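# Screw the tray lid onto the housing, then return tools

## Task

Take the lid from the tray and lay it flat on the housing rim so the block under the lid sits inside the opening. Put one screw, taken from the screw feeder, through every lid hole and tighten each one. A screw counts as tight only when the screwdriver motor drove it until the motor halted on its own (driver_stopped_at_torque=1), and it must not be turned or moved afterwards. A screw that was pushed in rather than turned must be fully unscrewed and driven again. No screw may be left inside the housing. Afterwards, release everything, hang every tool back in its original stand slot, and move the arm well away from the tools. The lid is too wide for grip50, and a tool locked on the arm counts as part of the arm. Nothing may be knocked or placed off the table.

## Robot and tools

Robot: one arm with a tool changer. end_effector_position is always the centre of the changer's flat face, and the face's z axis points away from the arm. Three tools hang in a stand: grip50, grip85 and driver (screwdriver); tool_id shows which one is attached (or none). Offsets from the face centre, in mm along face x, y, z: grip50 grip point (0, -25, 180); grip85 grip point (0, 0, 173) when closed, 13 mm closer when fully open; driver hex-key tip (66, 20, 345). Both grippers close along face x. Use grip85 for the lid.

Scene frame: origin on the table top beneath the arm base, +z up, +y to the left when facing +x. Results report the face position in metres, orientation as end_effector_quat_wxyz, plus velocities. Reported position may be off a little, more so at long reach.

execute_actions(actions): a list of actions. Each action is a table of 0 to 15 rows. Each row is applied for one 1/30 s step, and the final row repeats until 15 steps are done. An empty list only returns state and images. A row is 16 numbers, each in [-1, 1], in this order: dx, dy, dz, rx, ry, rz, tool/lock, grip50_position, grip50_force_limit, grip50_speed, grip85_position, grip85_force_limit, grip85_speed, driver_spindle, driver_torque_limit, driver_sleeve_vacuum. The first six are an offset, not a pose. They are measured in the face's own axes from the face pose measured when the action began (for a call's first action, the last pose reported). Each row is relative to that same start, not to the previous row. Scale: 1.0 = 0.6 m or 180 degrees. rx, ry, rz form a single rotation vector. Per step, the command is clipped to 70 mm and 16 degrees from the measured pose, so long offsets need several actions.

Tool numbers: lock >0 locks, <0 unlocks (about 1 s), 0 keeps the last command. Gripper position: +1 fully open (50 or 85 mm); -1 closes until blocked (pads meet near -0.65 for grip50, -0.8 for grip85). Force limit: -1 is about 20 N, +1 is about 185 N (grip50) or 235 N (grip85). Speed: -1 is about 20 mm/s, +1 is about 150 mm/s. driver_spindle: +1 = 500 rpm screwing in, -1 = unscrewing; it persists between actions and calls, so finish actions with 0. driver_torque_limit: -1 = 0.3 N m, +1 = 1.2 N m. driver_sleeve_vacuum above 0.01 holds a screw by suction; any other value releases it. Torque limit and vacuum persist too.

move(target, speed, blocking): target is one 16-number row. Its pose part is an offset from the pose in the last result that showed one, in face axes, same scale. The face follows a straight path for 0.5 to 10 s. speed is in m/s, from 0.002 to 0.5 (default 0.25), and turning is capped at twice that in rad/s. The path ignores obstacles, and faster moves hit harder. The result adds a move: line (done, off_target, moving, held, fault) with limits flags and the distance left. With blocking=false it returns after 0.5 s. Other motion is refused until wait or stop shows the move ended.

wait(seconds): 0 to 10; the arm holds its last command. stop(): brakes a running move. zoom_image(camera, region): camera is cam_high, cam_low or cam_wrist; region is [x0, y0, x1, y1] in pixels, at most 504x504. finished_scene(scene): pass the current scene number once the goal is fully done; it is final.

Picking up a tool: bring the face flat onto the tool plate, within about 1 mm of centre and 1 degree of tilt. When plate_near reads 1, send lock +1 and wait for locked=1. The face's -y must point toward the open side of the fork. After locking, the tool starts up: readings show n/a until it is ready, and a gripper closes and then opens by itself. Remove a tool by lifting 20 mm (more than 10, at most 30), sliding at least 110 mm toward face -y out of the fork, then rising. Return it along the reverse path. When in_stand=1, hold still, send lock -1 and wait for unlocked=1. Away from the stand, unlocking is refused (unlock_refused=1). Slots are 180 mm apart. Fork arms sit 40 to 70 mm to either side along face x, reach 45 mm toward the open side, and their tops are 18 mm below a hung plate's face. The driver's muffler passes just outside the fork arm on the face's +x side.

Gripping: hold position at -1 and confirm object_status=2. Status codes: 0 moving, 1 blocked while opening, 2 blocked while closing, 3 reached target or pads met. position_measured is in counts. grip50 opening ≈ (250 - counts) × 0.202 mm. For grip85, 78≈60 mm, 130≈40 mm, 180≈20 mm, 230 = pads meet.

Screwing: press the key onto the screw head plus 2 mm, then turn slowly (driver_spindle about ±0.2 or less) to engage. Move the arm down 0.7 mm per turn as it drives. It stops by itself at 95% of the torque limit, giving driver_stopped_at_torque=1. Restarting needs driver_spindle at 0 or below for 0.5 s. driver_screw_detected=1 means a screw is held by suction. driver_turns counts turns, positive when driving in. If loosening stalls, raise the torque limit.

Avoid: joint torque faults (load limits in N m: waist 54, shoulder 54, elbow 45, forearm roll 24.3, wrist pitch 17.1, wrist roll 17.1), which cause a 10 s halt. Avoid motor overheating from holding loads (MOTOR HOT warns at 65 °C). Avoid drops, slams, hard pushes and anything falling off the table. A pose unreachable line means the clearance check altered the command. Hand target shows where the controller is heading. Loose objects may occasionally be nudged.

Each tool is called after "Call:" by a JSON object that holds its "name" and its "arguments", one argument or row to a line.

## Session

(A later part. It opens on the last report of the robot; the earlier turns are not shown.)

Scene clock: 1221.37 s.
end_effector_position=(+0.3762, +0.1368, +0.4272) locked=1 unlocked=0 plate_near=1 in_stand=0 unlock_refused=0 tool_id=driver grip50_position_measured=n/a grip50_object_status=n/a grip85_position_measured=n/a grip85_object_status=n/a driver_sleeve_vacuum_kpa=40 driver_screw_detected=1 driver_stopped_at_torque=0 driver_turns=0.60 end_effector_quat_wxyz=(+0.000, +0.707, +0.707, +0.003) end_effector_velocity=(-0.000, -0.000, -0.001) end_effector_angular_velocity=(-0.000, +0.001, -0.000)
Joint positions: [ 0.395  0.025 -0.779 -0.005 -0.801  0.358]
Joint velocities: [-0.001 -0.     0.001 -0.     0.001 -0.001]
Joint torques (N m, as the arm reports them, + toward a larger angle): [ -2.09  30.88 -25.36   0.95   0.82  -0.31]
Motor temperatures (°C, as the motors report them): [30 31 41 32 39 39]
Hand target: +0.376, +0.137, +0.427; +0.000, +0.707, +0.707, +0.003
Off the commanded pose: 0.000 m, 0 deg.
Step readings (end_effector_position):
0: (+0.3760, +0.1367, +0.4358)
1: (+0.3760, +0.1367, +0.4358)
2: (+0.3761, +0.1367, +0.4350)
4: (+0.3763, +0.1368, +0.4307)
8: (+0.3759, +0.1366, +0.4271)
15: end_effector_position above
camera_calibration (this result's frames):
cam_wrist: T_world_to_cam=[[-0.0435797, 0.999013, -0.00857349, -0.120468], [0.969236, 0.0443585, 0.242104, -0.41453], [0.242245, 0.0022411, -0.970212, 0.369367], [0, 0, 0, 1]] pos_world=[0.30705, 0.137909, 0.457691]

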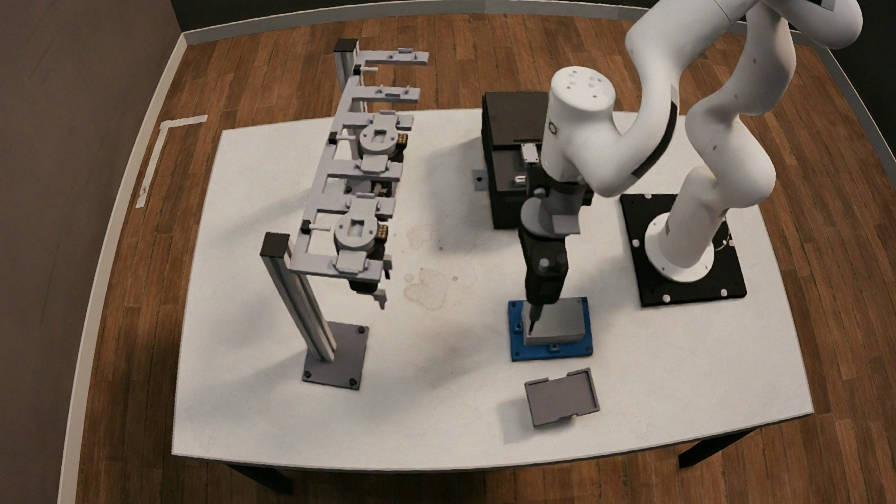

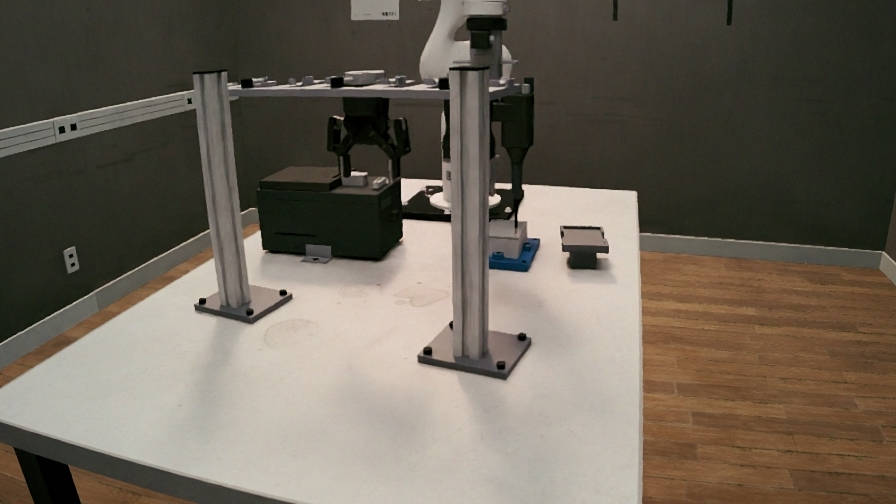

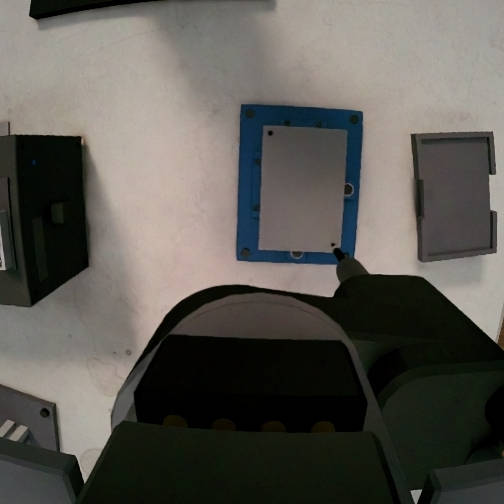

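Call:
{"name": "execute_actions", "arguments": {
  "actions": [
    [[0,0,0.004,0,0,0,0,0,0,0,0,0,0,0,-1,1]],
    [[0,0,0.003,0,0,0,0,0,0,0,0,0,0,0,-1,1]]
  ]
}}

Call:
{"name": "zoom_image", "arguments": {
  "camera": "cam_low",
  "region": [495, 205, 535, 245]
}}

Call:
{"name": "zoom_image", "arguments": {
  "camera": "cam_high",
  "region": [510, 310, 550, 350]
}}

Call:
{"name": "zoom_image", "arguments": {
  "camera": "cam_wrist",
  "region": [310, 220, 360, 270]
}}

Scene clock: 1239.67 s.
end_effector_position=(+0.3763, +0.1368, +0.4230) locked=1 unlocked=0 plate_near=1 in_stand=0 unlock_refused=0 tool_id=driver grip50_position_measured=n/a grip50_object_status=n/a grip85_position_measured=n/a grip85_object_status=n/a driver_sleeve_vacuum_kpa=40 driver_screw_detected=1 driver_stopped_at_torque=0 driver_turns=0.60 end_effector_quat_wxyz=(+0.000, +0.707, +0.707, +0.003) end_effector_velocity=(-0.000, +0.000, -0.000) end_effector_angular_velocity=(-0.000, +0.001, +0.001)
Joint positions: [ 0.395  0.02  -0.774 -0.005 -0.791  0.358]
Joint velocities: [ 0.    -0.     0.    -0.    -0.001 -0.   ]
Joint torques (N m, as the arm reports them, + toward a larger angle): [ -1.53  31.43 -24.7    0.53   0.71  -0.4 ]
Motor temperatures (°C, as the motors report them): [30 31 41 32 39 39]
Hand target: +0.376, +0.137, +0.423; +0.000, +0.707, +0.707, +0.003
Off the commanded pose: 0.000 m, 0 deg.
Step readings (end_effector_position; steps 1 to 15: 1st action; 16 to 30: 2nd action):
0: (+0.3762, +0.1367, +0.4271)
1: (+0.3762, +0.1367, +0.4271)
2: (+0.3763, +0.1368, +0.4268)
4: (+0.3763, +0.1368, +0.4256)
8: (+0.3762, +0.1367, +0.4248)
15: (+0.3763, +0.1368, +0.4248)
16: (+0.3763, +0.1368, +0.4248)
17: (+0.3763, +0.1368, +0.4246)
19: (+0.3763, +0.1368, +0.4237)
23: (+0.3762, +0.1367, +0.4230)
30: end_effector_position above
camera_calibration (this result's frames):
cam_wrist: T_world_to_cam=[[-0.0435651, 0.999014, -0.00856091, -0.120526], [0.969218, 0.044341, 0.242177, -0.413576], [0.242318, 0.00225308, -0.970194, 0.365282], [0, 0, 0, 1]] pos_world=[0.30708, 0.137922, 0.453522]

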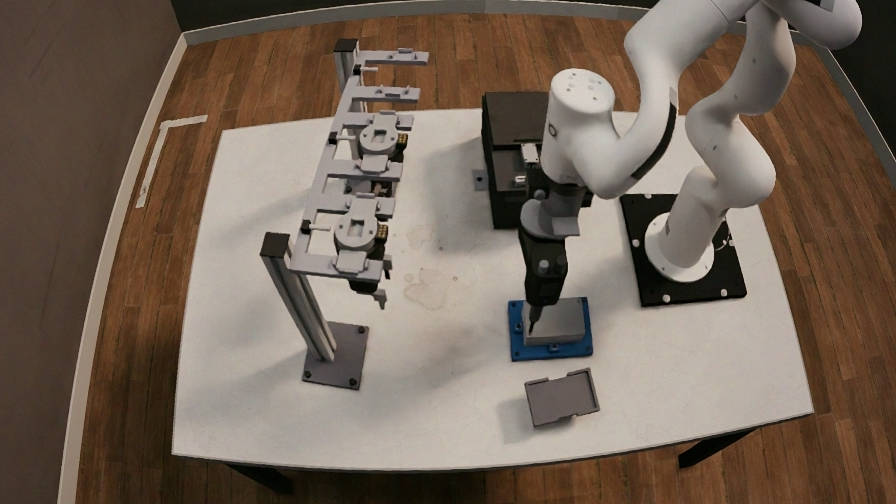

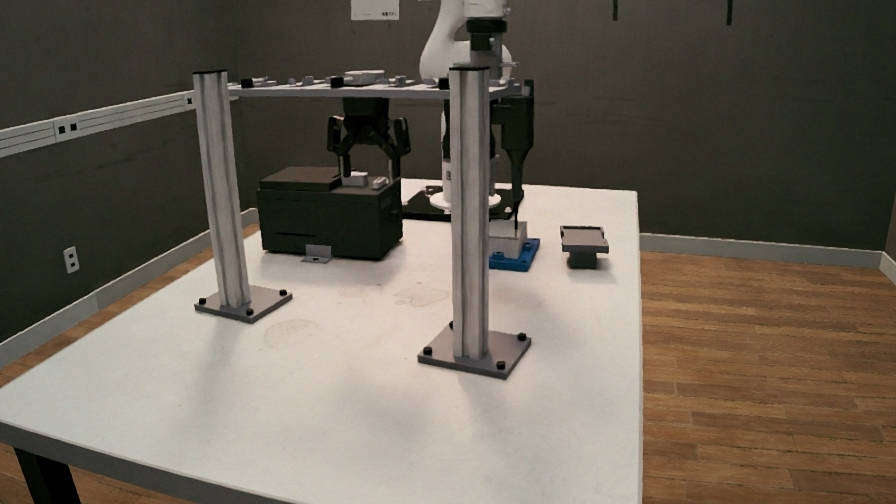

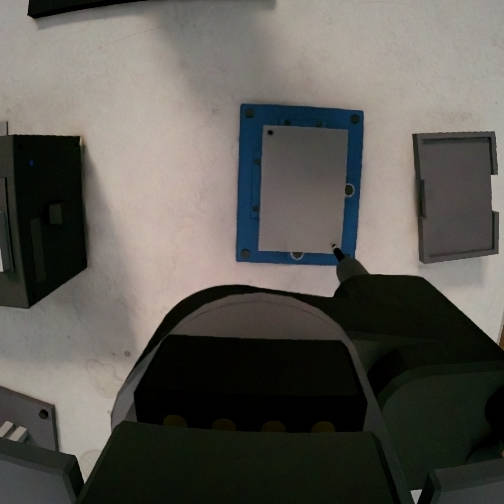

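Region (495, 205, 535, 245) of cam_low's 896x504 image, scaled by 12.600, with more detail than that image has.

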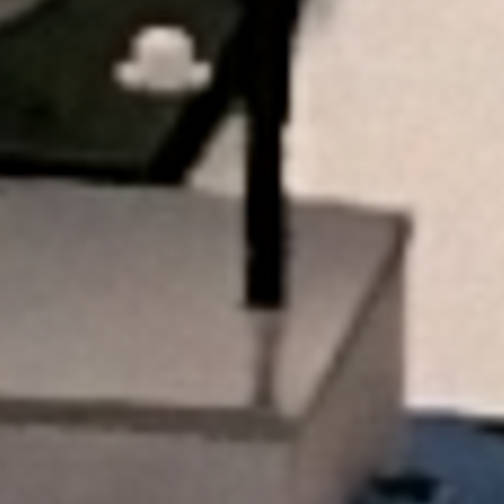

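Region (510, 310, 550, 350) of cam_high's 896x504 image, scaled by 12.600, with more detail than that image has.

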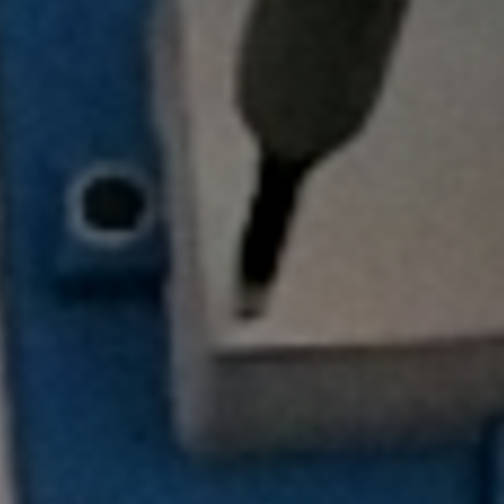

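Region (310, 220, 360, 270) of cam_wrist's 504x504 image, scaled by 10.080, with more detail than that image has.

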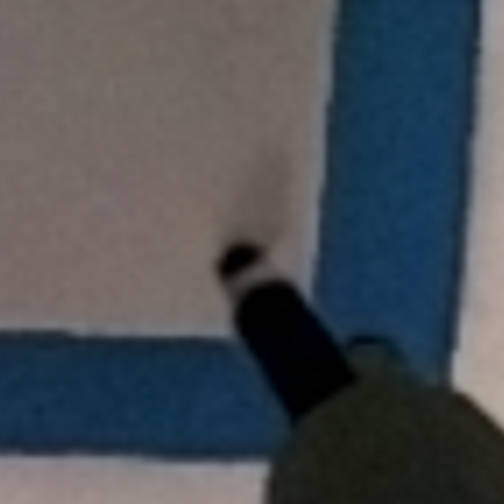

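Call:
{"name": "execute_actions", "arguments": {
  "actions": [
    [[0,0,0.003,0,0,0,0,0,0,0,0,0,0,0,-1,1]],
    [[0,0,0.003,0,0,0,0,0,0,0,0,0,0,0,-1,1]]
  ]
}}

Call:
{"name": "zoom_image", "arguments": {
  "camera": "cam_low",
  "region": [495, 205, 535, 245]
}}

Call:
{"name": "zoom_image", "arguments": {
  "camera": "cam_wrist",
  "region": [310, 220, 360, 270]
}}

Scene clock: 1253.77 s.
end_effector_position=(+0.3763, +0.1368, +0.4195) locked=1 unlocked=0 plate_near=1 in_stand=0 unlock_refused=0 tool_id=driver grip50_position_measured=n/a grip50_object_status=n/a grip85_position_measured=n/a grip85_object_status=n/a driver_sleeve_vacuum_kpa=40 driver_screw_detected=1 driver_stopped_at_torque=0 driver_turns=0.60 end_effector_quat_wxyz=(+0.000, +0.707, +0.707, +0.003) end_effector_velocity=(-0.000, +0.000, -0.000) end_effector_angular_velocity=(-0.000, -0.000, +0.000)
Joint positions: [ 0.395  0.016 -0.769 -0.005 -0.782  0.358]
Joint velocities: [ 0.001 -0.     0.    -0.     0.001  0.   ]
Joint torques (N m, as the arm reports them, + toward a larger angle): [ -0.43  29.05 -23.88   0.13   0.71  -0.3 ]
Motor temperatures (°C, as the motors report them): [30 31 41 32 39 39]
Hand target: +0.376, +0.137, +0.419; +0.000, +0.707, +0.707, +0.003
Off the commanded pose: 0.000 m, 0 deg.
Step readings (end_effector_position; steps 1 to 15: 1st action; 16 to 30: 2nd action):
0: (+0.3763, +0.1368, +0.4230)
1: (+0.3763, +0.1368, +0.4230)
2: (+0.3763, +0.1368, +0.4228)
4: (+0.3763, +0.1368, +0.4219)
8: (+0.3762, +0.1368, +0.4212)
15: (+0.3763, +0.1368, +0.4212)
16: (+0.3763, +0.1368, +0.4212)
17: (+0.3763, +0.1368, +0.4210)
19: (+0.3764, +0.1368, +0.4202)
23: (+0.3764, +0.1368, +0.4197)
30: end_effector_position above
camera_calibration (this result's frames):
cam_wrist: T_world_to_cam=[[-0.0435353, 0.999016, -0.00845671, -0.120638], [0.969142, 0.0442862, 0.242493, -0.4129], [0.242629, 0.00236125, -0.970116, 0.361702], [0, 0, 0, 1]] pos_world=[0.307148, 0.137951, 0.449998]

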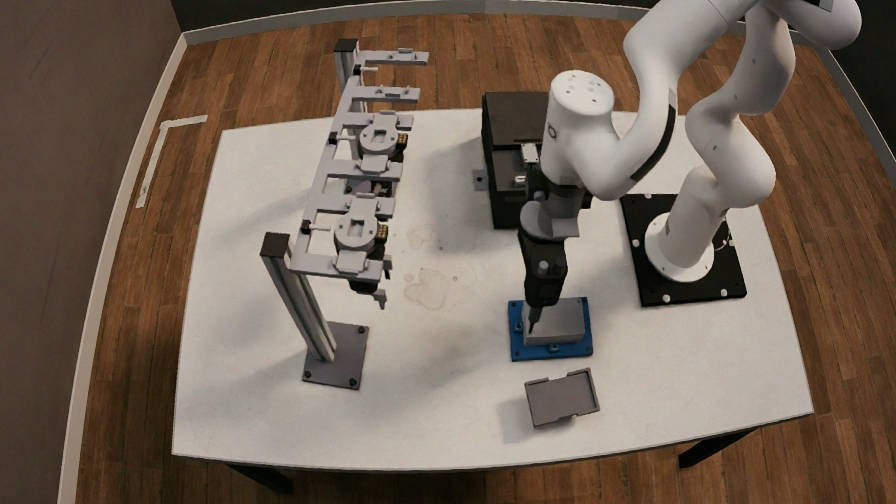

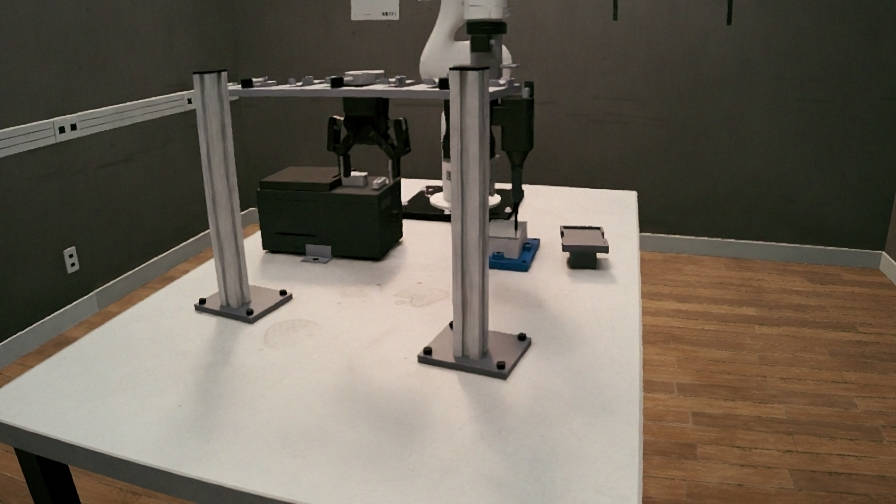

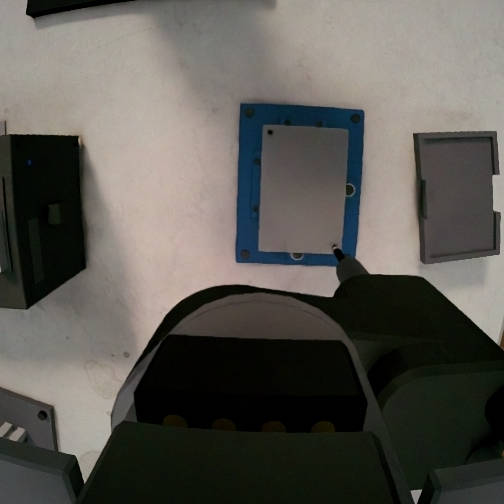

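Region (495, 205, 535, 245) of cam_low's 896x504 image, scaled by 12.600, with more detail than that image has.

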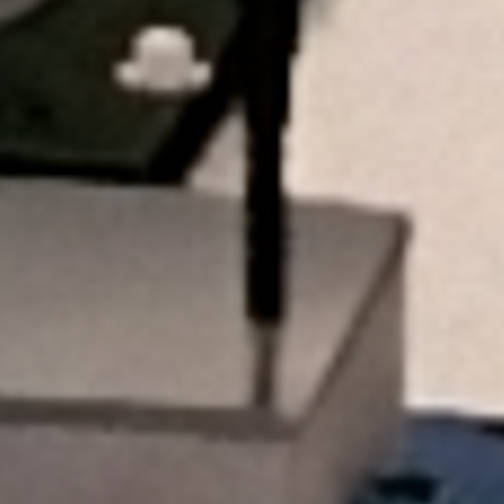

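Region (310, 220, 360, 270) of cam_wrist's 504x504 image, scaled by 10.080, with more detail than that image has.

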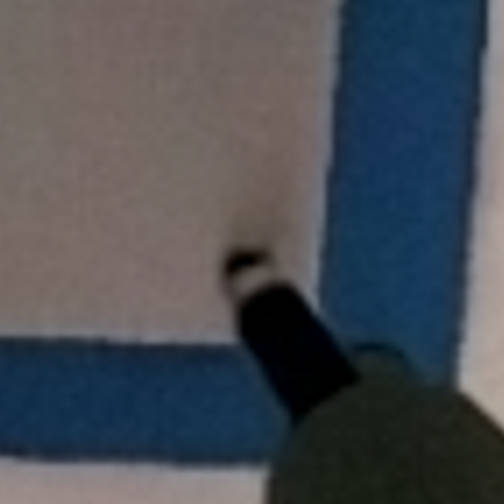

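Call:
{"name": "execute_actions", "arguments": {
  "actions": [
    [[0,0,0,0,0,0,0,0,0,0,0,0,0,0.2,-0.5,1]],
    [[0,0,0.001,0,0,0,0,0,0,0,0,0,0,0.2,-0.5,1]],
    [[0,0,0.001,0,0,0,0,0,0,0,0,0,0,0.2,-0.5,1]],
    [[0,0,0,0,0,0,0,0,0,0,0,0,0,0,-0.5,1]]
  ]
}}

Call:
{"name": "zoom_image", "arguments": {
  "camera": "cam_low",
  "region": [495, 205, 535, 245]
}}

Call:
{"name": "zoom_image", "arguments": {
  "camera": "cam_wrist",
  "region": [310, 220, 360, 270]
}}

Scene clock: 1276.97 s.
end_effector_position=(+0.3763, +0.1368, +0.4183) locked=1 unlocked=0 plate_near=1 in_stand=0 unlock_refused=0 tool_id=driver grip50_position_measured=n/a grip50_object_status=n/a grip85_position_measured=n/a grip85_object_status=n/a driver_sleeve_vacuum_kpa=29 driver_screw_detected=0 driver_stopped_at_torque=0 driver_turns=3.04 end_effector_quat_wxyz=(+0.000, +0.707, +0.707, +0.003) end_effector_velocity=(-0.000, -0.000, -0.000) end_effector_angular_velocity=(-0.001, +0.001, -0.000)
Joint positions: [ 0.395  0.015 -0.768 -0.005 -0.779  0.358]
Joint velocities: [-0.     0.     0.    -0.001 -0.001  0.001]
Joint torques (N m, as the arm reports them, + toward a larger angle): [ -0.92  30.15 -25.03   0.74   0.73  -0.22]
Motor temperatures (°C, as the motors report them): [30 31 40 32 39 39]
Hand target: +0.376, +0.137, +0.418; +0.000, +0.707, +0.707, +0.003
Off the commanded pose: 0.000 m, 0 deg.
Step readings (end_effector_position; steps 1 to 15: 1st action; 16 to 30: 2nd action; 31 to 45: 3rd action; 46 to 60: 4th action):
0: (+0.3763, +0.1368, +0.4194)
1: (+0.3763, +0.1368, +0.4194)
2: (+0.3763, +0.1368, +0.4194)
4: (+0.3760, +0.1367, +0.4191)
8: (+0.3762, +0.1367, +0.4193)
15: (+0.3763, +0.1368, +0.4195)
16: (+0.3763, +0.1368, +0.4195)
17: (+0.3763, +0.1368, +0.4194)
19: (+0.3763, +0.1368, +0.4191)
23: (+0.3763, +0.1368, +0.4189)
30: (+0.3763, +0.1368, +0.4189)
31: (+0.3763, +0.1368, +0.4189)
32: (+0.3763, +0.1368, +0.4188)
34: (+0.3763, +0.1368, +0.4185)
38: (+0.3763, +0.1368, +0.4183)
45: (+0.3763, +0.1368, +0.4183)
46: (+0.3763, +0.1368, +0.4183)
47: (+0.3763, +0.1368, +0.4183)
49: (+0.3763, +0.1368, +0.4183)
53: (+0.3763, +0.1368, +0.4183)
60: end_effector_position above
camera_calibration (this result's frames):
cam_wrist: T_world_to_cam=[[-0.0435435, 0.999015, -0.0085318, -0.120602], [0.969189, 0.0443128, 0.242299, -0.412507], [0.242438, 0.00228163, -0.970164, 0.360602], [0, 0, 0, 1]] pos_world=[0.307122, 0.13794, 0.448764]

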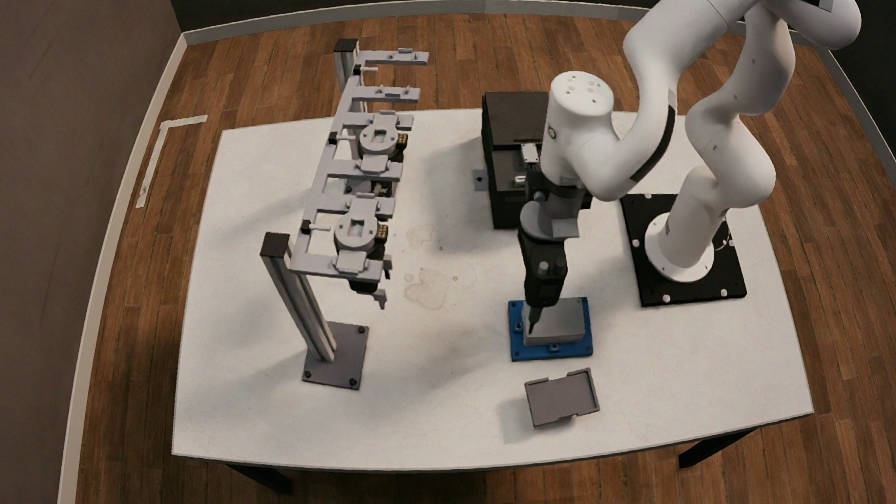

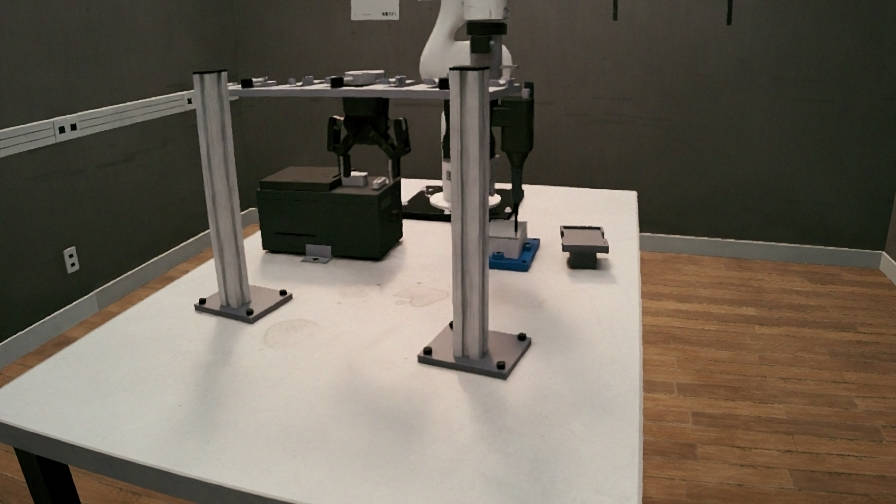

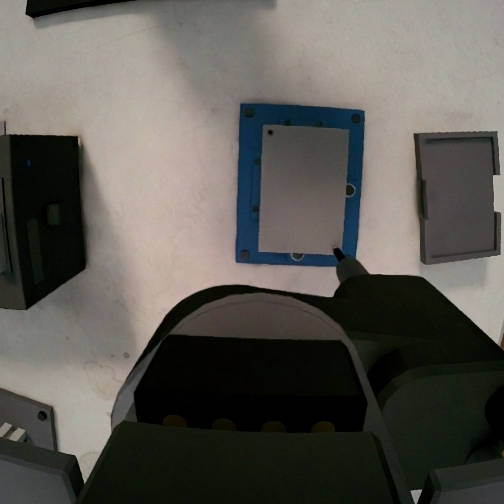

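Region (495, 205, 535, 245) of cam_low's 896x504 image, scaled by 12.600, with more detail than that image has.

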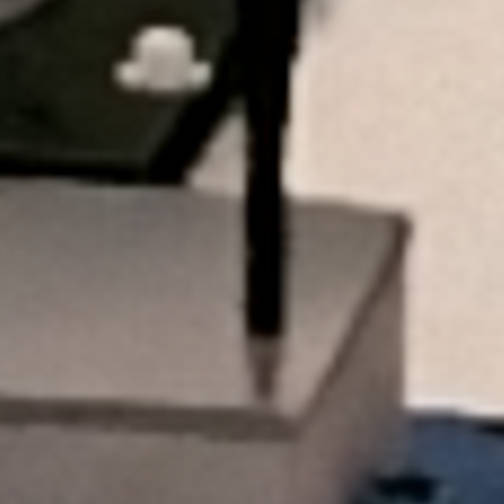

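Region (310, 220, 360, 270) of cam_wrist's 504x504 image, scaled by 10.080, with more detail than that image has.

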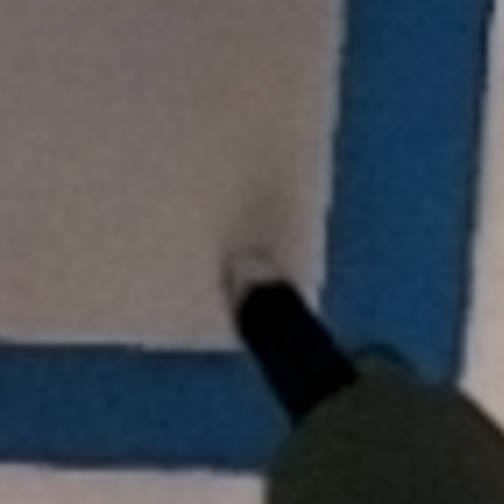

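Call:
{"name": "execute_actions", "arguments": {
  "actions": [
    [[0,0,0.0035,0,0,0,0,0,0,0,0,0,0,0,-0.5,1]]
  ]
}}

Call:
{"name": "zoom_image", "arguments": {
  "camera": "cam_low",
  "region": [495, 205, 535, 245]
}}

Scene clock: 1296.77 s.
end_effector_position=(+0.3763, +0.1368, +0.4162) locked=1 unlocked=0 plate_near=1 in_stand=0 unlock_refused=0 tool_id=driver grip50_position_measured=n/a grip50_object_status=n/a grip85_position_measured=n/a grip85_object_status=n/a driver_sleeve_vacuum_kpa=29 driver_screw_detected=0 driver_stopped_at_torque=0 driver_turns=3.04 end_effector_quat_wxyz=(+0.000, +0.707, +0.707, +0.003) end_effector_velocity=(-0.000, +0.000, +0.000) end_effector_angular_velocity=(+0.001, +0.000, -0.000)
Joint positions: [ 0.395  0.012 -0.765 -0.005 -0.774  0.358]
Joint velocities: [ 0.001  0.001  0.     0.001 -0.     0.   ]
Joint torques (N m, as the arm reports them, + toward a larger angle): [ -0.69  31.49 -25.22   0.95   0.93  -0.24]
Motor temperatures (°C, as the motors report them): [30 31 40 32 39 39]
Hand target: +0.376, +0.137, +0.416; +0.000, +0.707, +0.707, +0.003
Off the commanded pose: 0.000 m, 0 deg.
Step readings (end_effector_position):
0: (+0.3763, +0.1368, +0.4183)
1: (+0.3763, +0.1368, +0.4182)
2: (+0.3763, +0.1368, +0.4180)
4: (+0.3763, +0.1368, +0.4169)
8: (+0.3763, +0.1368, +0.4162)
15: end_effector_position above
camera_calibration (this result's frames):
cam_wrist: T_world_to_cam=[[-0.0435478, 0.999015, -0.00856628, -0.120602], [0.969207, 0.0443255, 0.242224, -0.411974], [0.242365, 0.0022458, -0.970183, 0.358613], [0, 0, 0, 1]] pos_world=[0.307121, 0.137939, 0.446677]

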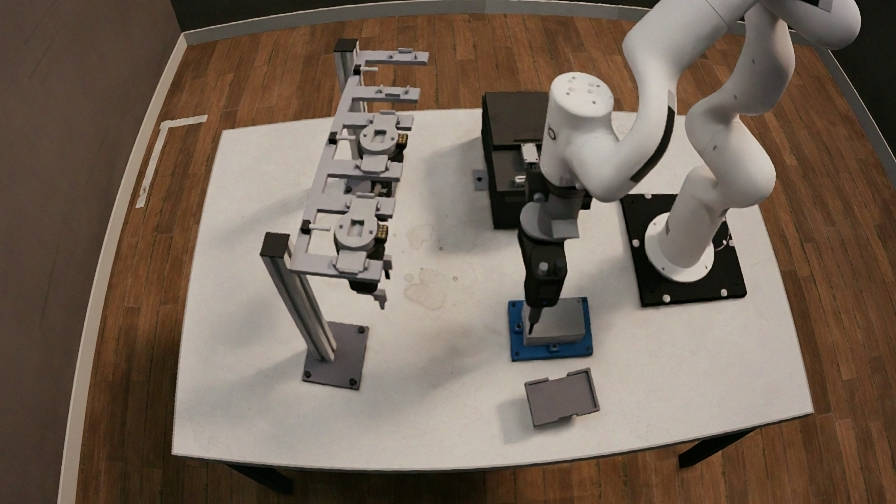

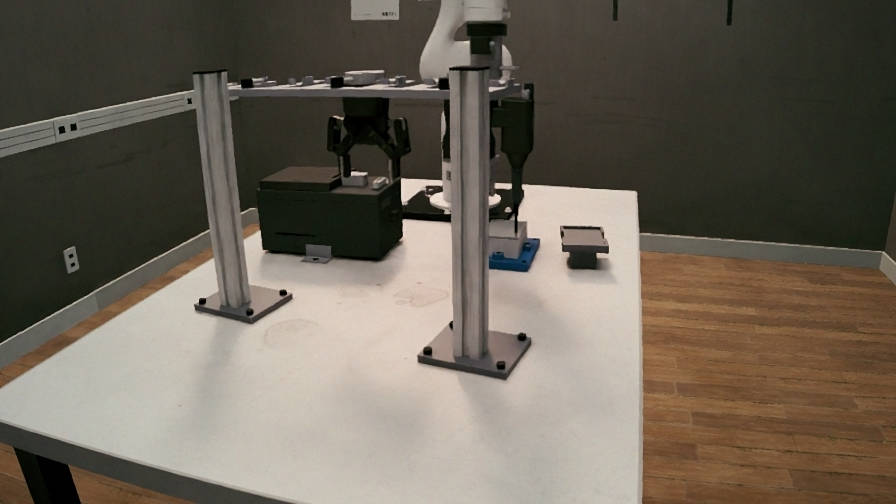

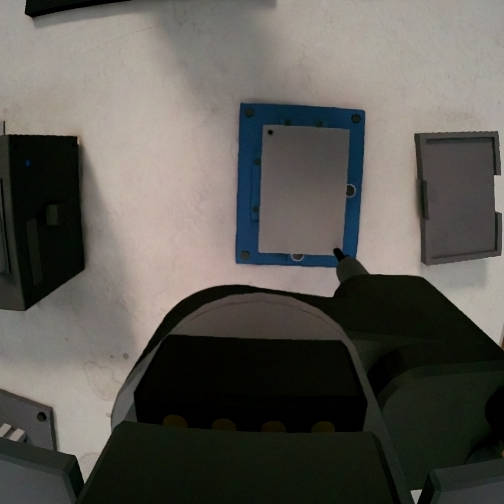

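Region (495, 205, 535, 245) of cam_low's 896x504 image, scaled by 12.600, with more detail than that image has.

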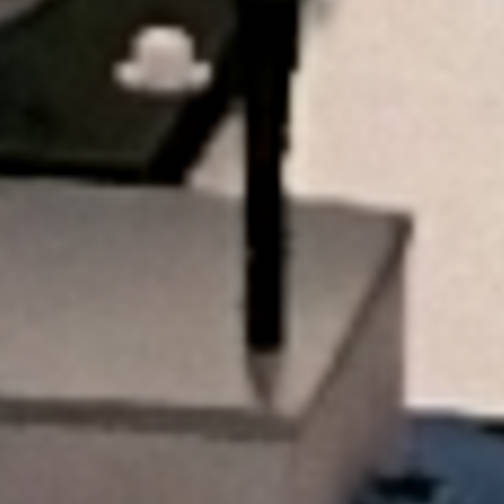

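Call:
{"name": "execute_actions", "arguments": {
  "actions": [
    [[0,0,0.003,0,0,0,0,0,0,0,0,0,0,0,-0.5,1]]
  ]
}}

Call:
{"name": "zoom_image", "arguments": {
  "camera": "cam_low",
  "region": [495, 205, 535, 245]
}}

Call:
{"name": "zoom_image", "arguments": {
  "camera": "cam_wrist",
  "region": [310, 220, 360, 270]
}}

Scene clock: 1305.23 s.
end_effector_position=(+0.3763, +0.1368, +0.4144) locked=1 unlocked=0 plate_near=1 in_stand=0 unlock_refused=0 tool_id=driver grip50_position_measured=n/a grip50_object_status=n/a grip85_position_measured=n/a grip85_object_status=n/a driver_sleeve_vacuum_kpa=31 driver_screw_detected=1 driver_stopped_at_torque=0 driver_turns=3.04 end_effector_quat_wxyz=(+0.000, +0.707, +0.707, +0.003) end_effector_velocity=(+0.000, +0.000, +0.000) end_effector_angular_velocity=(+0.001, -0.002, +0.000)
Joint positions: [ 0.395  0.01  -0.763 -0.005 -0.77   0.358]
Joint velocities: [ 0.    -0.    -0.    -0.     0.002  0.   ]
Joint torques (N m, as the arm reports them, + toward a larger angle): [ -1.47  30.25 -24.23   0.89   1.43  -0.1 ]
Motor temperatures (°C, as the motors report them): [30 31 40 32 39 39]
Hand target: +0.376, +0.137, +0.414; +0.000, +0.707, +0.707, +0.003
Off the commanded pose: 0.000 m, 0 deg.
Step readings (end_effector_position):
0: (+0.3763, +0.1368, +0.4162)
1: (+0.3763, +0.1368, +0.4161)
2: (+0.3764, +0.1368, +0.4159)
4: (+0.3763, +0.1368, +0.4150)
8: (+0.3763, +0.1368, +0.4146)
15: end_effector_position above
camera_calibration (this result's frames):
cam_wrist: T_world_to_cam=[[-0.0435522, 0.999014, -0.00856738, -0.120618], [0.969205, 0.04433, 0.242233, -0.411566], [0.242374, 0.00224625, -0.97018, 0.356914], [0, 0, 0, 1]] pos_world=[0.307132, 0.137942, 0.444932]

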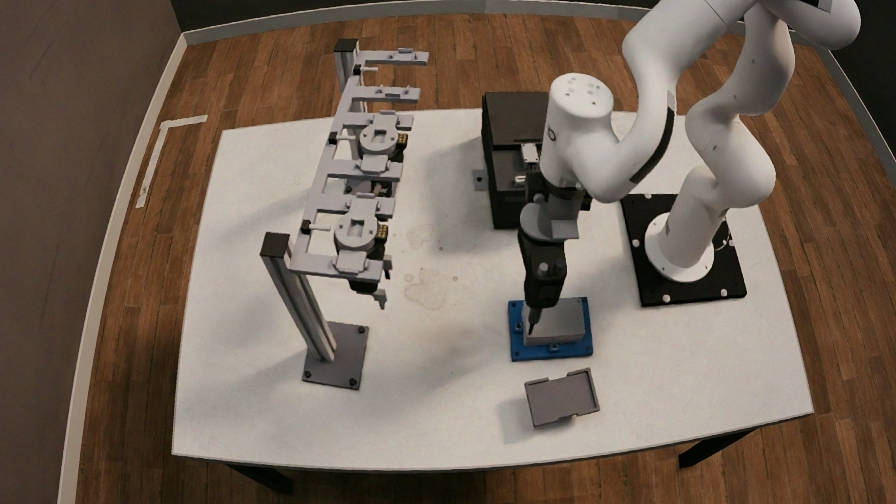

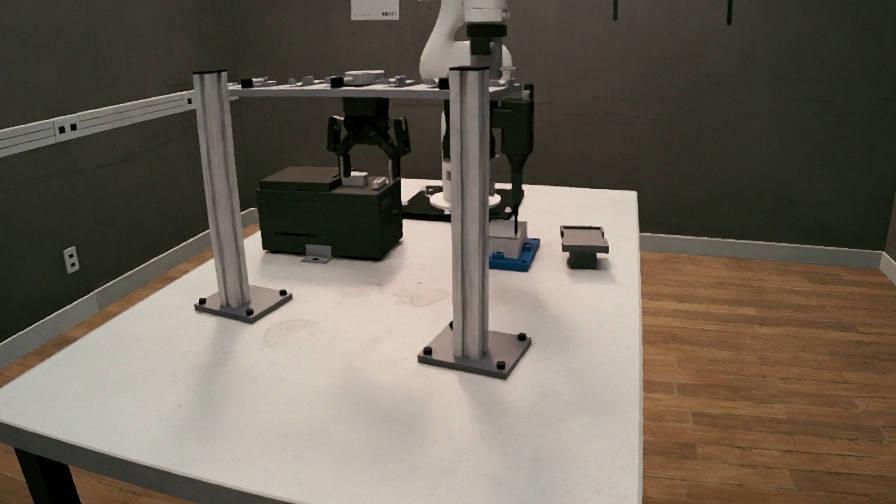

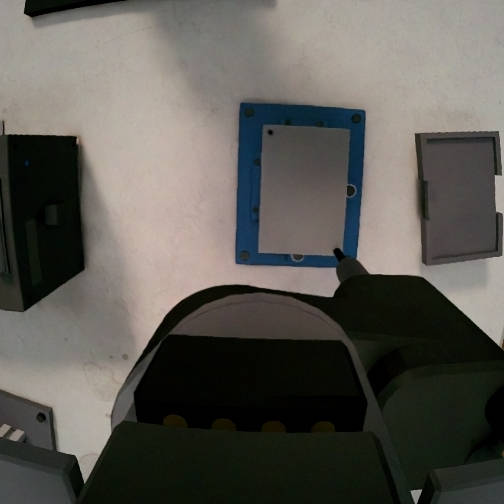

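Region (495, 205, 535, 245) of cam_low's 896x504 image, scaled by 12.600, with more detail than that image has.

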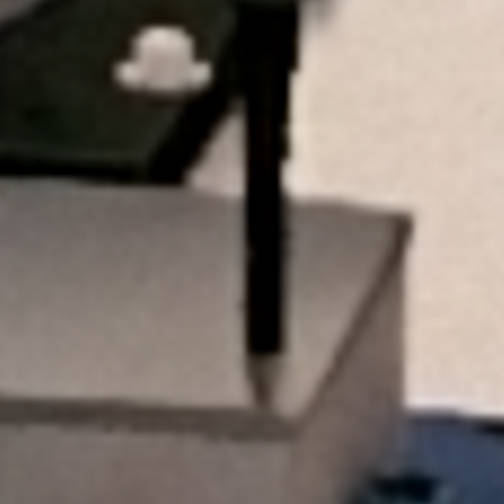

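Region (310, 220, 360, 270) of cam_wrist's 504x504 image, scaled by 10.080, with more detail than that image has.

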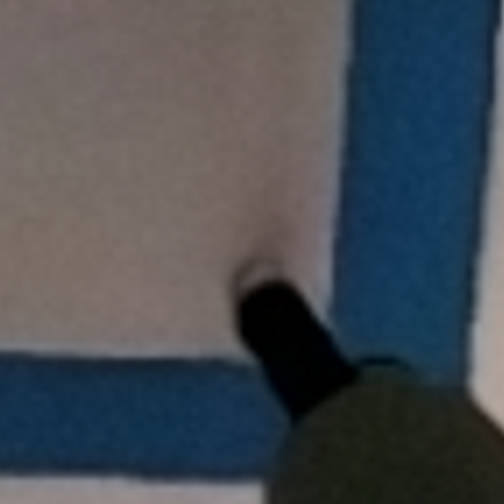

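Call:
{"name": "execute_actions", "arguments": {
  "actions": [
    [[0,0,0.0015,0,0,0,0,0,0,0,0,0,0,0,-0.3,1]],
    [[0,0,0.0007,0,0,0,0,0,0,0,0,0,0,0.2,-0.3,1]],
    [[0,0,0.001,0,0,0,0,0,0,0,0,0,0,0.2,-0.3,1]],
    [[0,0,0.001,0,0,0,0,0,0,0,0,0,0,0.2,-0.3,1]],
    [[0,0,0,0,0,0,0,0,0,0,0,0,0,0,-0.3,1]]
  ]
}}

Call:
{"name": "zoom_image", "arguments": {
  "camera": "cam_low",
  "region": [495, 205, 535, 245]
}}

Scene clock: 1325.47 s.
end_effector_position=(+0.3762, +0.1368, +0.4118) locked=1 unlocked=0 plate_near=1 in_stand=0 unlock_refused=0 tool_id=driver grip50_position_measured=n/a grip50_object_status=n/a grip85_position_measured=n/a grip85_object_status=n/a driver_sleeve_vacuum_kpa=39 driver_screw_detected=1 driver_stopped_at_torque=0 driver_turns=5.48 end_effector_quat_wxyz=(+0.000, +0.707, +0.707, +0.003) end_effector_velocity=(+0.000, -0.000, +0.000) end_effector_angular_velocity=(+0.000, -0.000, -0.000)
Joint positions: [ 0.395  0.006 -0.76  -0.005 -0.764  0.358]
Joint velocities: [-0.  0. -0.  0. -0. -0.]
Joint torques (N m, as the arm reports them, + toward a larger angle): [ -2.06  28.01 -24.73   0.5    2.09   0.04]
Motor temperatures (°C, as the motors report them): [30 31 40 32 40 39]
Hand target: +0.376, +0.137, +0.412; +0.000, +0.707, +0.707, +0.003
Off the commanded pose: 0.000 m, 0 deg.
Step readings (end_effector_position; steps 1 to 15: 1st action; 16 to 30: 2nd action; 31 to 45: 3rd action; 46 to 60: 4th action; 61 to 75: 5th action):
0: (+0.3763, +0.1368, +0.4144)
1: (+0.3763, +0.1368, +0.4144)
2: (+0.3763, +0.1368, +0.4143)
4: (+0.3763, +0.1368, +0.4138)
8: (+0.3763, +0.1368, +0.4136)
15: (+0.3763, +0.1368, +0.4135)
16: (+0.3763, +0.1368, +0.4135)
17: (+0.3763, +0.1368, +0.4135)
19: (+0.3763, +0.1368, +0.4133)
23: (+0.3763, +0.1368, +0.4131)
30: (+0.3762, +0.1368, +0.4131)
31: (+0.3762, +0.1368, +0.4130)
32: (+0.3762, +0.1368, +0.4130)
34: (+0.3762, +0.1368, +0.4127)
38: (+0.3762, +0.1368, +0.4125)
45: (+0.3762, +0.1368, +0.4124)
46: (+0.3762, +0.1368, +0.4124)
47: (+0.3762, +0.1368, +0.4124)
49: (+0.3762, +0.1368, +0.4121)
53: (+0.3762, +0.1368, +0.4119)
60: (+0.3762, +0.1368, +0.4118)
61: (+0.3762, +0.1368, +0.4118)
62: (+0.3762, +0.1368, +0.4118)
64: (+0.3762, +0.1368, +0.4118)
68: (+0.3762, +0.1368, +0.4118)
75: end_effector_position above
camera_calibration (this result's frames):
cam_wrist: T_world_to_cam=[[-0.0436135, 0.99901, -0.00877222, -0.120503], [0.969349, 0.0444404, 0.241636, -0.410659], [0.241787, 0.00203527, -0.970327, 0.354752], [0, 0, 0, 1]] pos_world=[0.307042, 0.137911, 0.442398]

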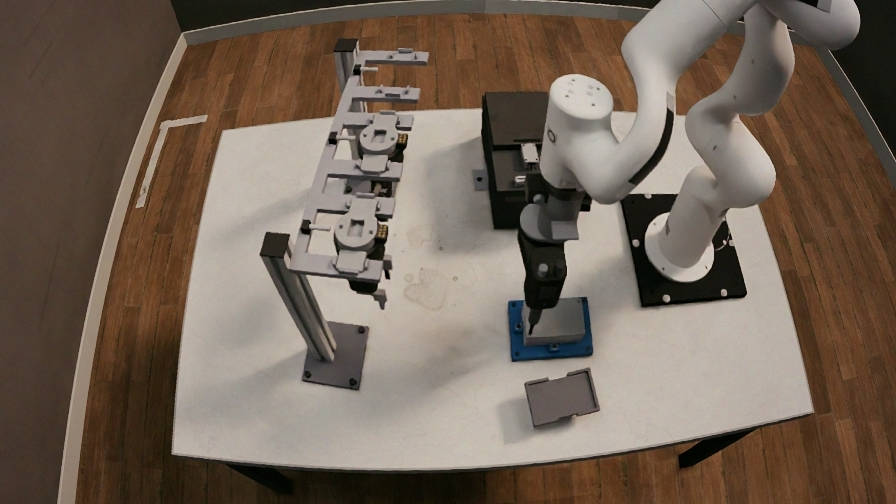

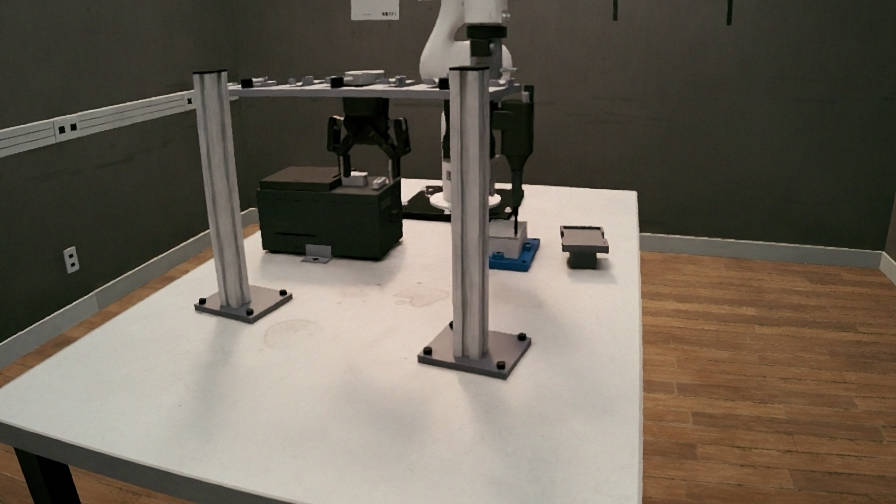

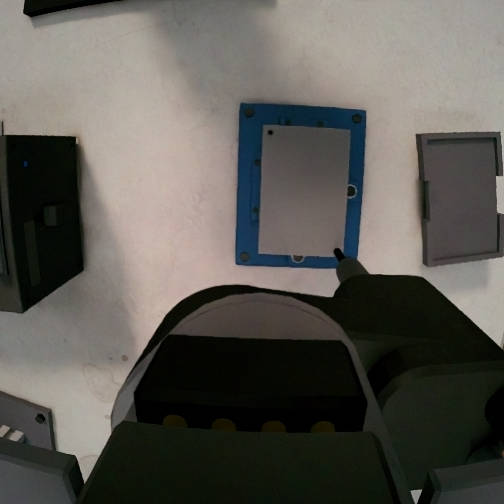

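Region (495, 205, 535, 245) of cam_low's 896x504 image, scaled by 12.600, with more detail than that image has.

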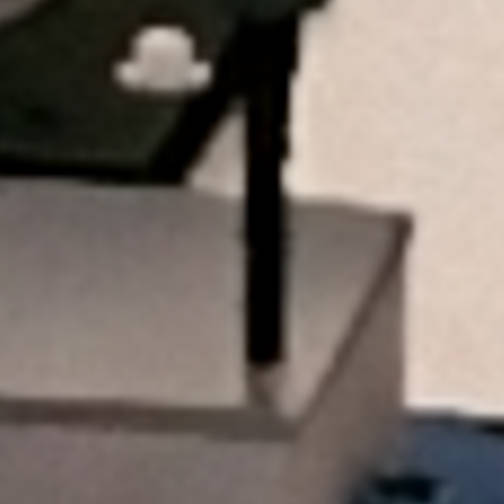

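Call:
{"name": "execute_actions", "arguments": {
  "actions": [
    [[0,0,0.0006,0,0,0,0,0,0,0,0,0,0,0.2,-0.3,1]],
    [[0,0,0.001,0,0,0,0,0,0,0,0,0,0,0.2,-0.3,1]],
    [[0,0,0.001,0,0,0,0,0,0,0,0,0,0,0.2,-0.3,1]],
    [[0,0,0.001,0,0,0,0,0,0,0,0,0,0,0.2,-0.3,1]],
    [[0,0,0,0,0,0,0,0,0,0,0,0,0,0,-0.3,1]]
  ]
}}

Call:
{"name": "zoom_image", "arguments": {
  "camera": "cam_low",
  "region": [495, 205, 535, 245]
}}

Scene clock: 1337.97 s.
end_effector_position=(+0.3762, +0.1367, +0.4097) locked=1 unlocked=0 plate_near=1 in_stand=0 unlock_refused=0 tool_id=driver grip50_position_measured=n/a grip50_object_status=n/a grip85_position_measured=n/a grip85_object_status=n/a driver_sleeve_vacuum_kpa=40 driver_screw_detected=1 driver_stopped_at_torque=0 driver_turns=8.76 end_effector_quat_wxyz=(+0.000, +0.707, +0.707, +0.003) end_effector_velocity=(-0.000, -0.000, -0.000) end_effector_angular_velocity=(-0.001, +0.001, +0.000)
Joint positions: [ 0.395  0.004 -0.757 -0.005 -0.759  0.359]
Joint velocities: [-0.001 -0.     0.001 -0.    -0.001 -0.001]
Joint torques (N m, as the arm reports them, + toward a larger angle): [ -2.2   28.75 -24.63   0.77   2.14  -0.07]
Motor temperatures (°C, as the motors report them): [30 31 40 32 40 39]
Hand target: +0.376, +0.137, +0.410; +0.000, +0.707, +0.707, +0.003
Off the commanded pose: 0.000 m, 0 deg.
Step readings (end_effector_position; steps 1 to 15: 1st action; 16 to 30: 2nd action; 31 to 45: 3rd action; 46 to 60: 4th action; 61 to 75: 5th action):
0: (+0.3762, +0.1368, +0.4118)
1: (+0.3762, +0.1368, +0.4118)
2: (+0.3762, +0.1368, +0.4118)
4: (+0.3762, +0.1368, +0.4116)
8: (+0.3762, +0.1368, +0.4115)
15: (+0.3762, +0.1368, +0.4115)
16: (+0.3762, +0.1368, +0.4115)
17: (+0.3762, +0.1368, +0.4114)
19: (+0.3762, +0.1367, +0.4111)
23: (+0.3762, +0.1368, +0.4109)
30: (+0.3762, +0.1367, +0.4109)
31: (+0.3762, +0.1367, +0.4109)
32: (+0.3762, +0.1368, +0.4108)
34: (+0.3762, +0.1367, +0.4105)
38: (+0.3762, +0.1367, +0.4103)
45: (+0.3762, +0.1367, +0.4103)
46: (+0.3762, +0.1367, +0.4103)
47: (+0.3762, +0.1368, +0.4102)
49: (+0.3762, +0.1367, +0.4099)
53: (+0.3762, +0.1367, +0.4097)
60: (+0.3762, +0.1367, +0.4097)
61: (+0.3762, +0.1367, +0.4097)
62: (+0.3762, +0.1367, +0.4097)
64: (+0.3762, +0.1367, +0.4097)
68: (+0.3762, +0.1367, +0.4097)
75: end_effector_position above
camera_calibration (this result's frames):
cam_wrist: T_world_to_cam=[[-0.0436137, 0.99901, -0.00880996, -0.120503], [0.969369, 0.0444498, 0.241554, -0.410098], [0.241706, 0.00199495, -0.970347, 0.352686], [0, 0, 0, 1]] pos_world=[0.307034, 0.137909, 0.440227]

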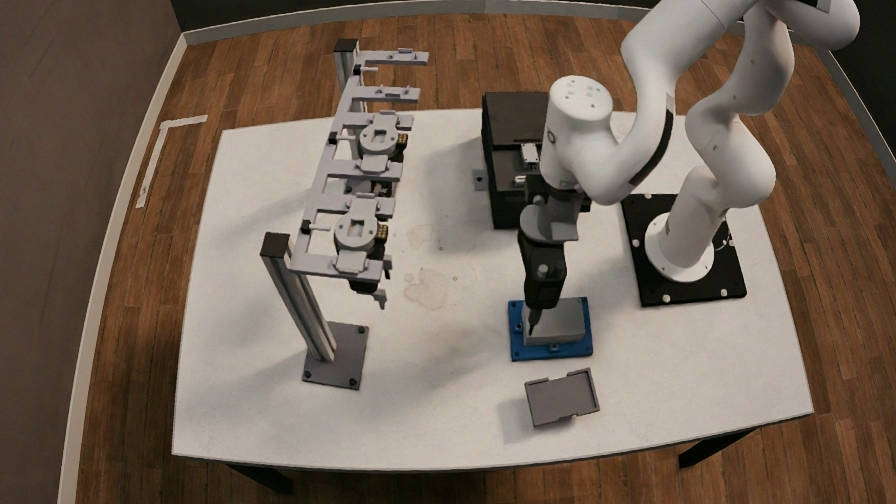

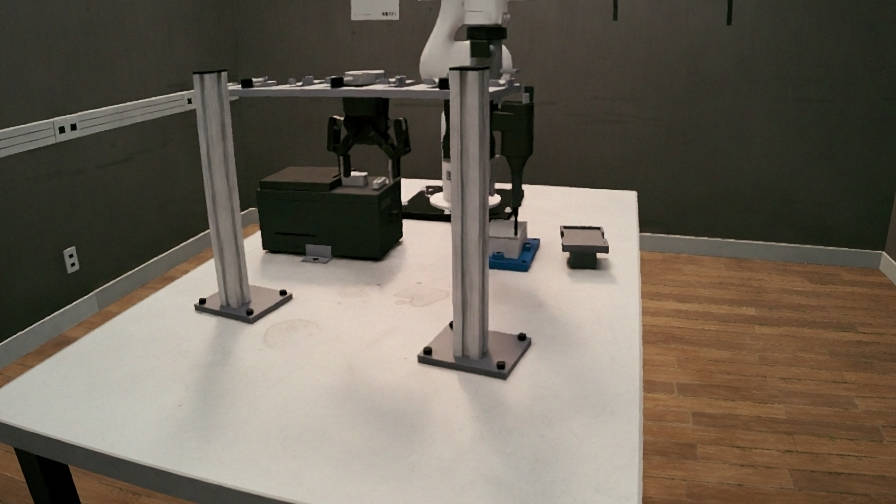

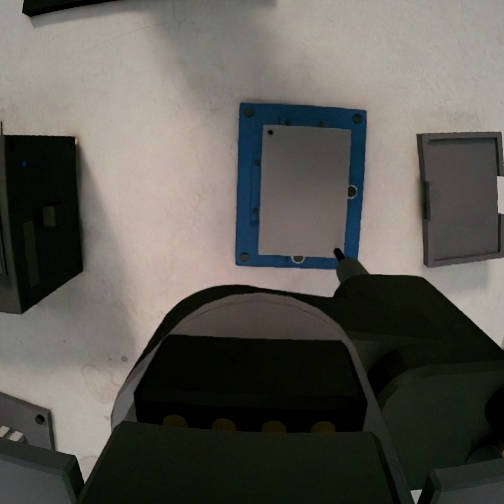

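Region (495, 205, 535, 245) of cam_low's 896x504 image, scaled by 12.600, with more detail than that image has.

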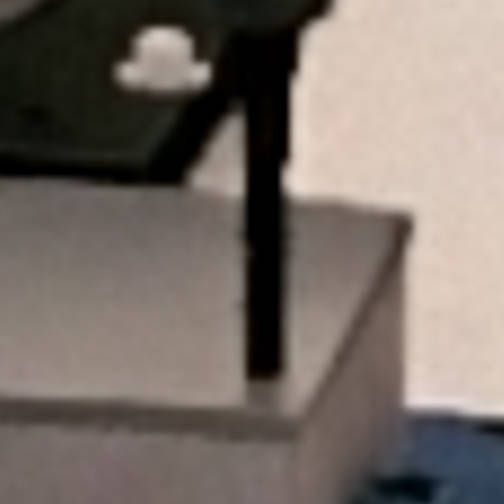

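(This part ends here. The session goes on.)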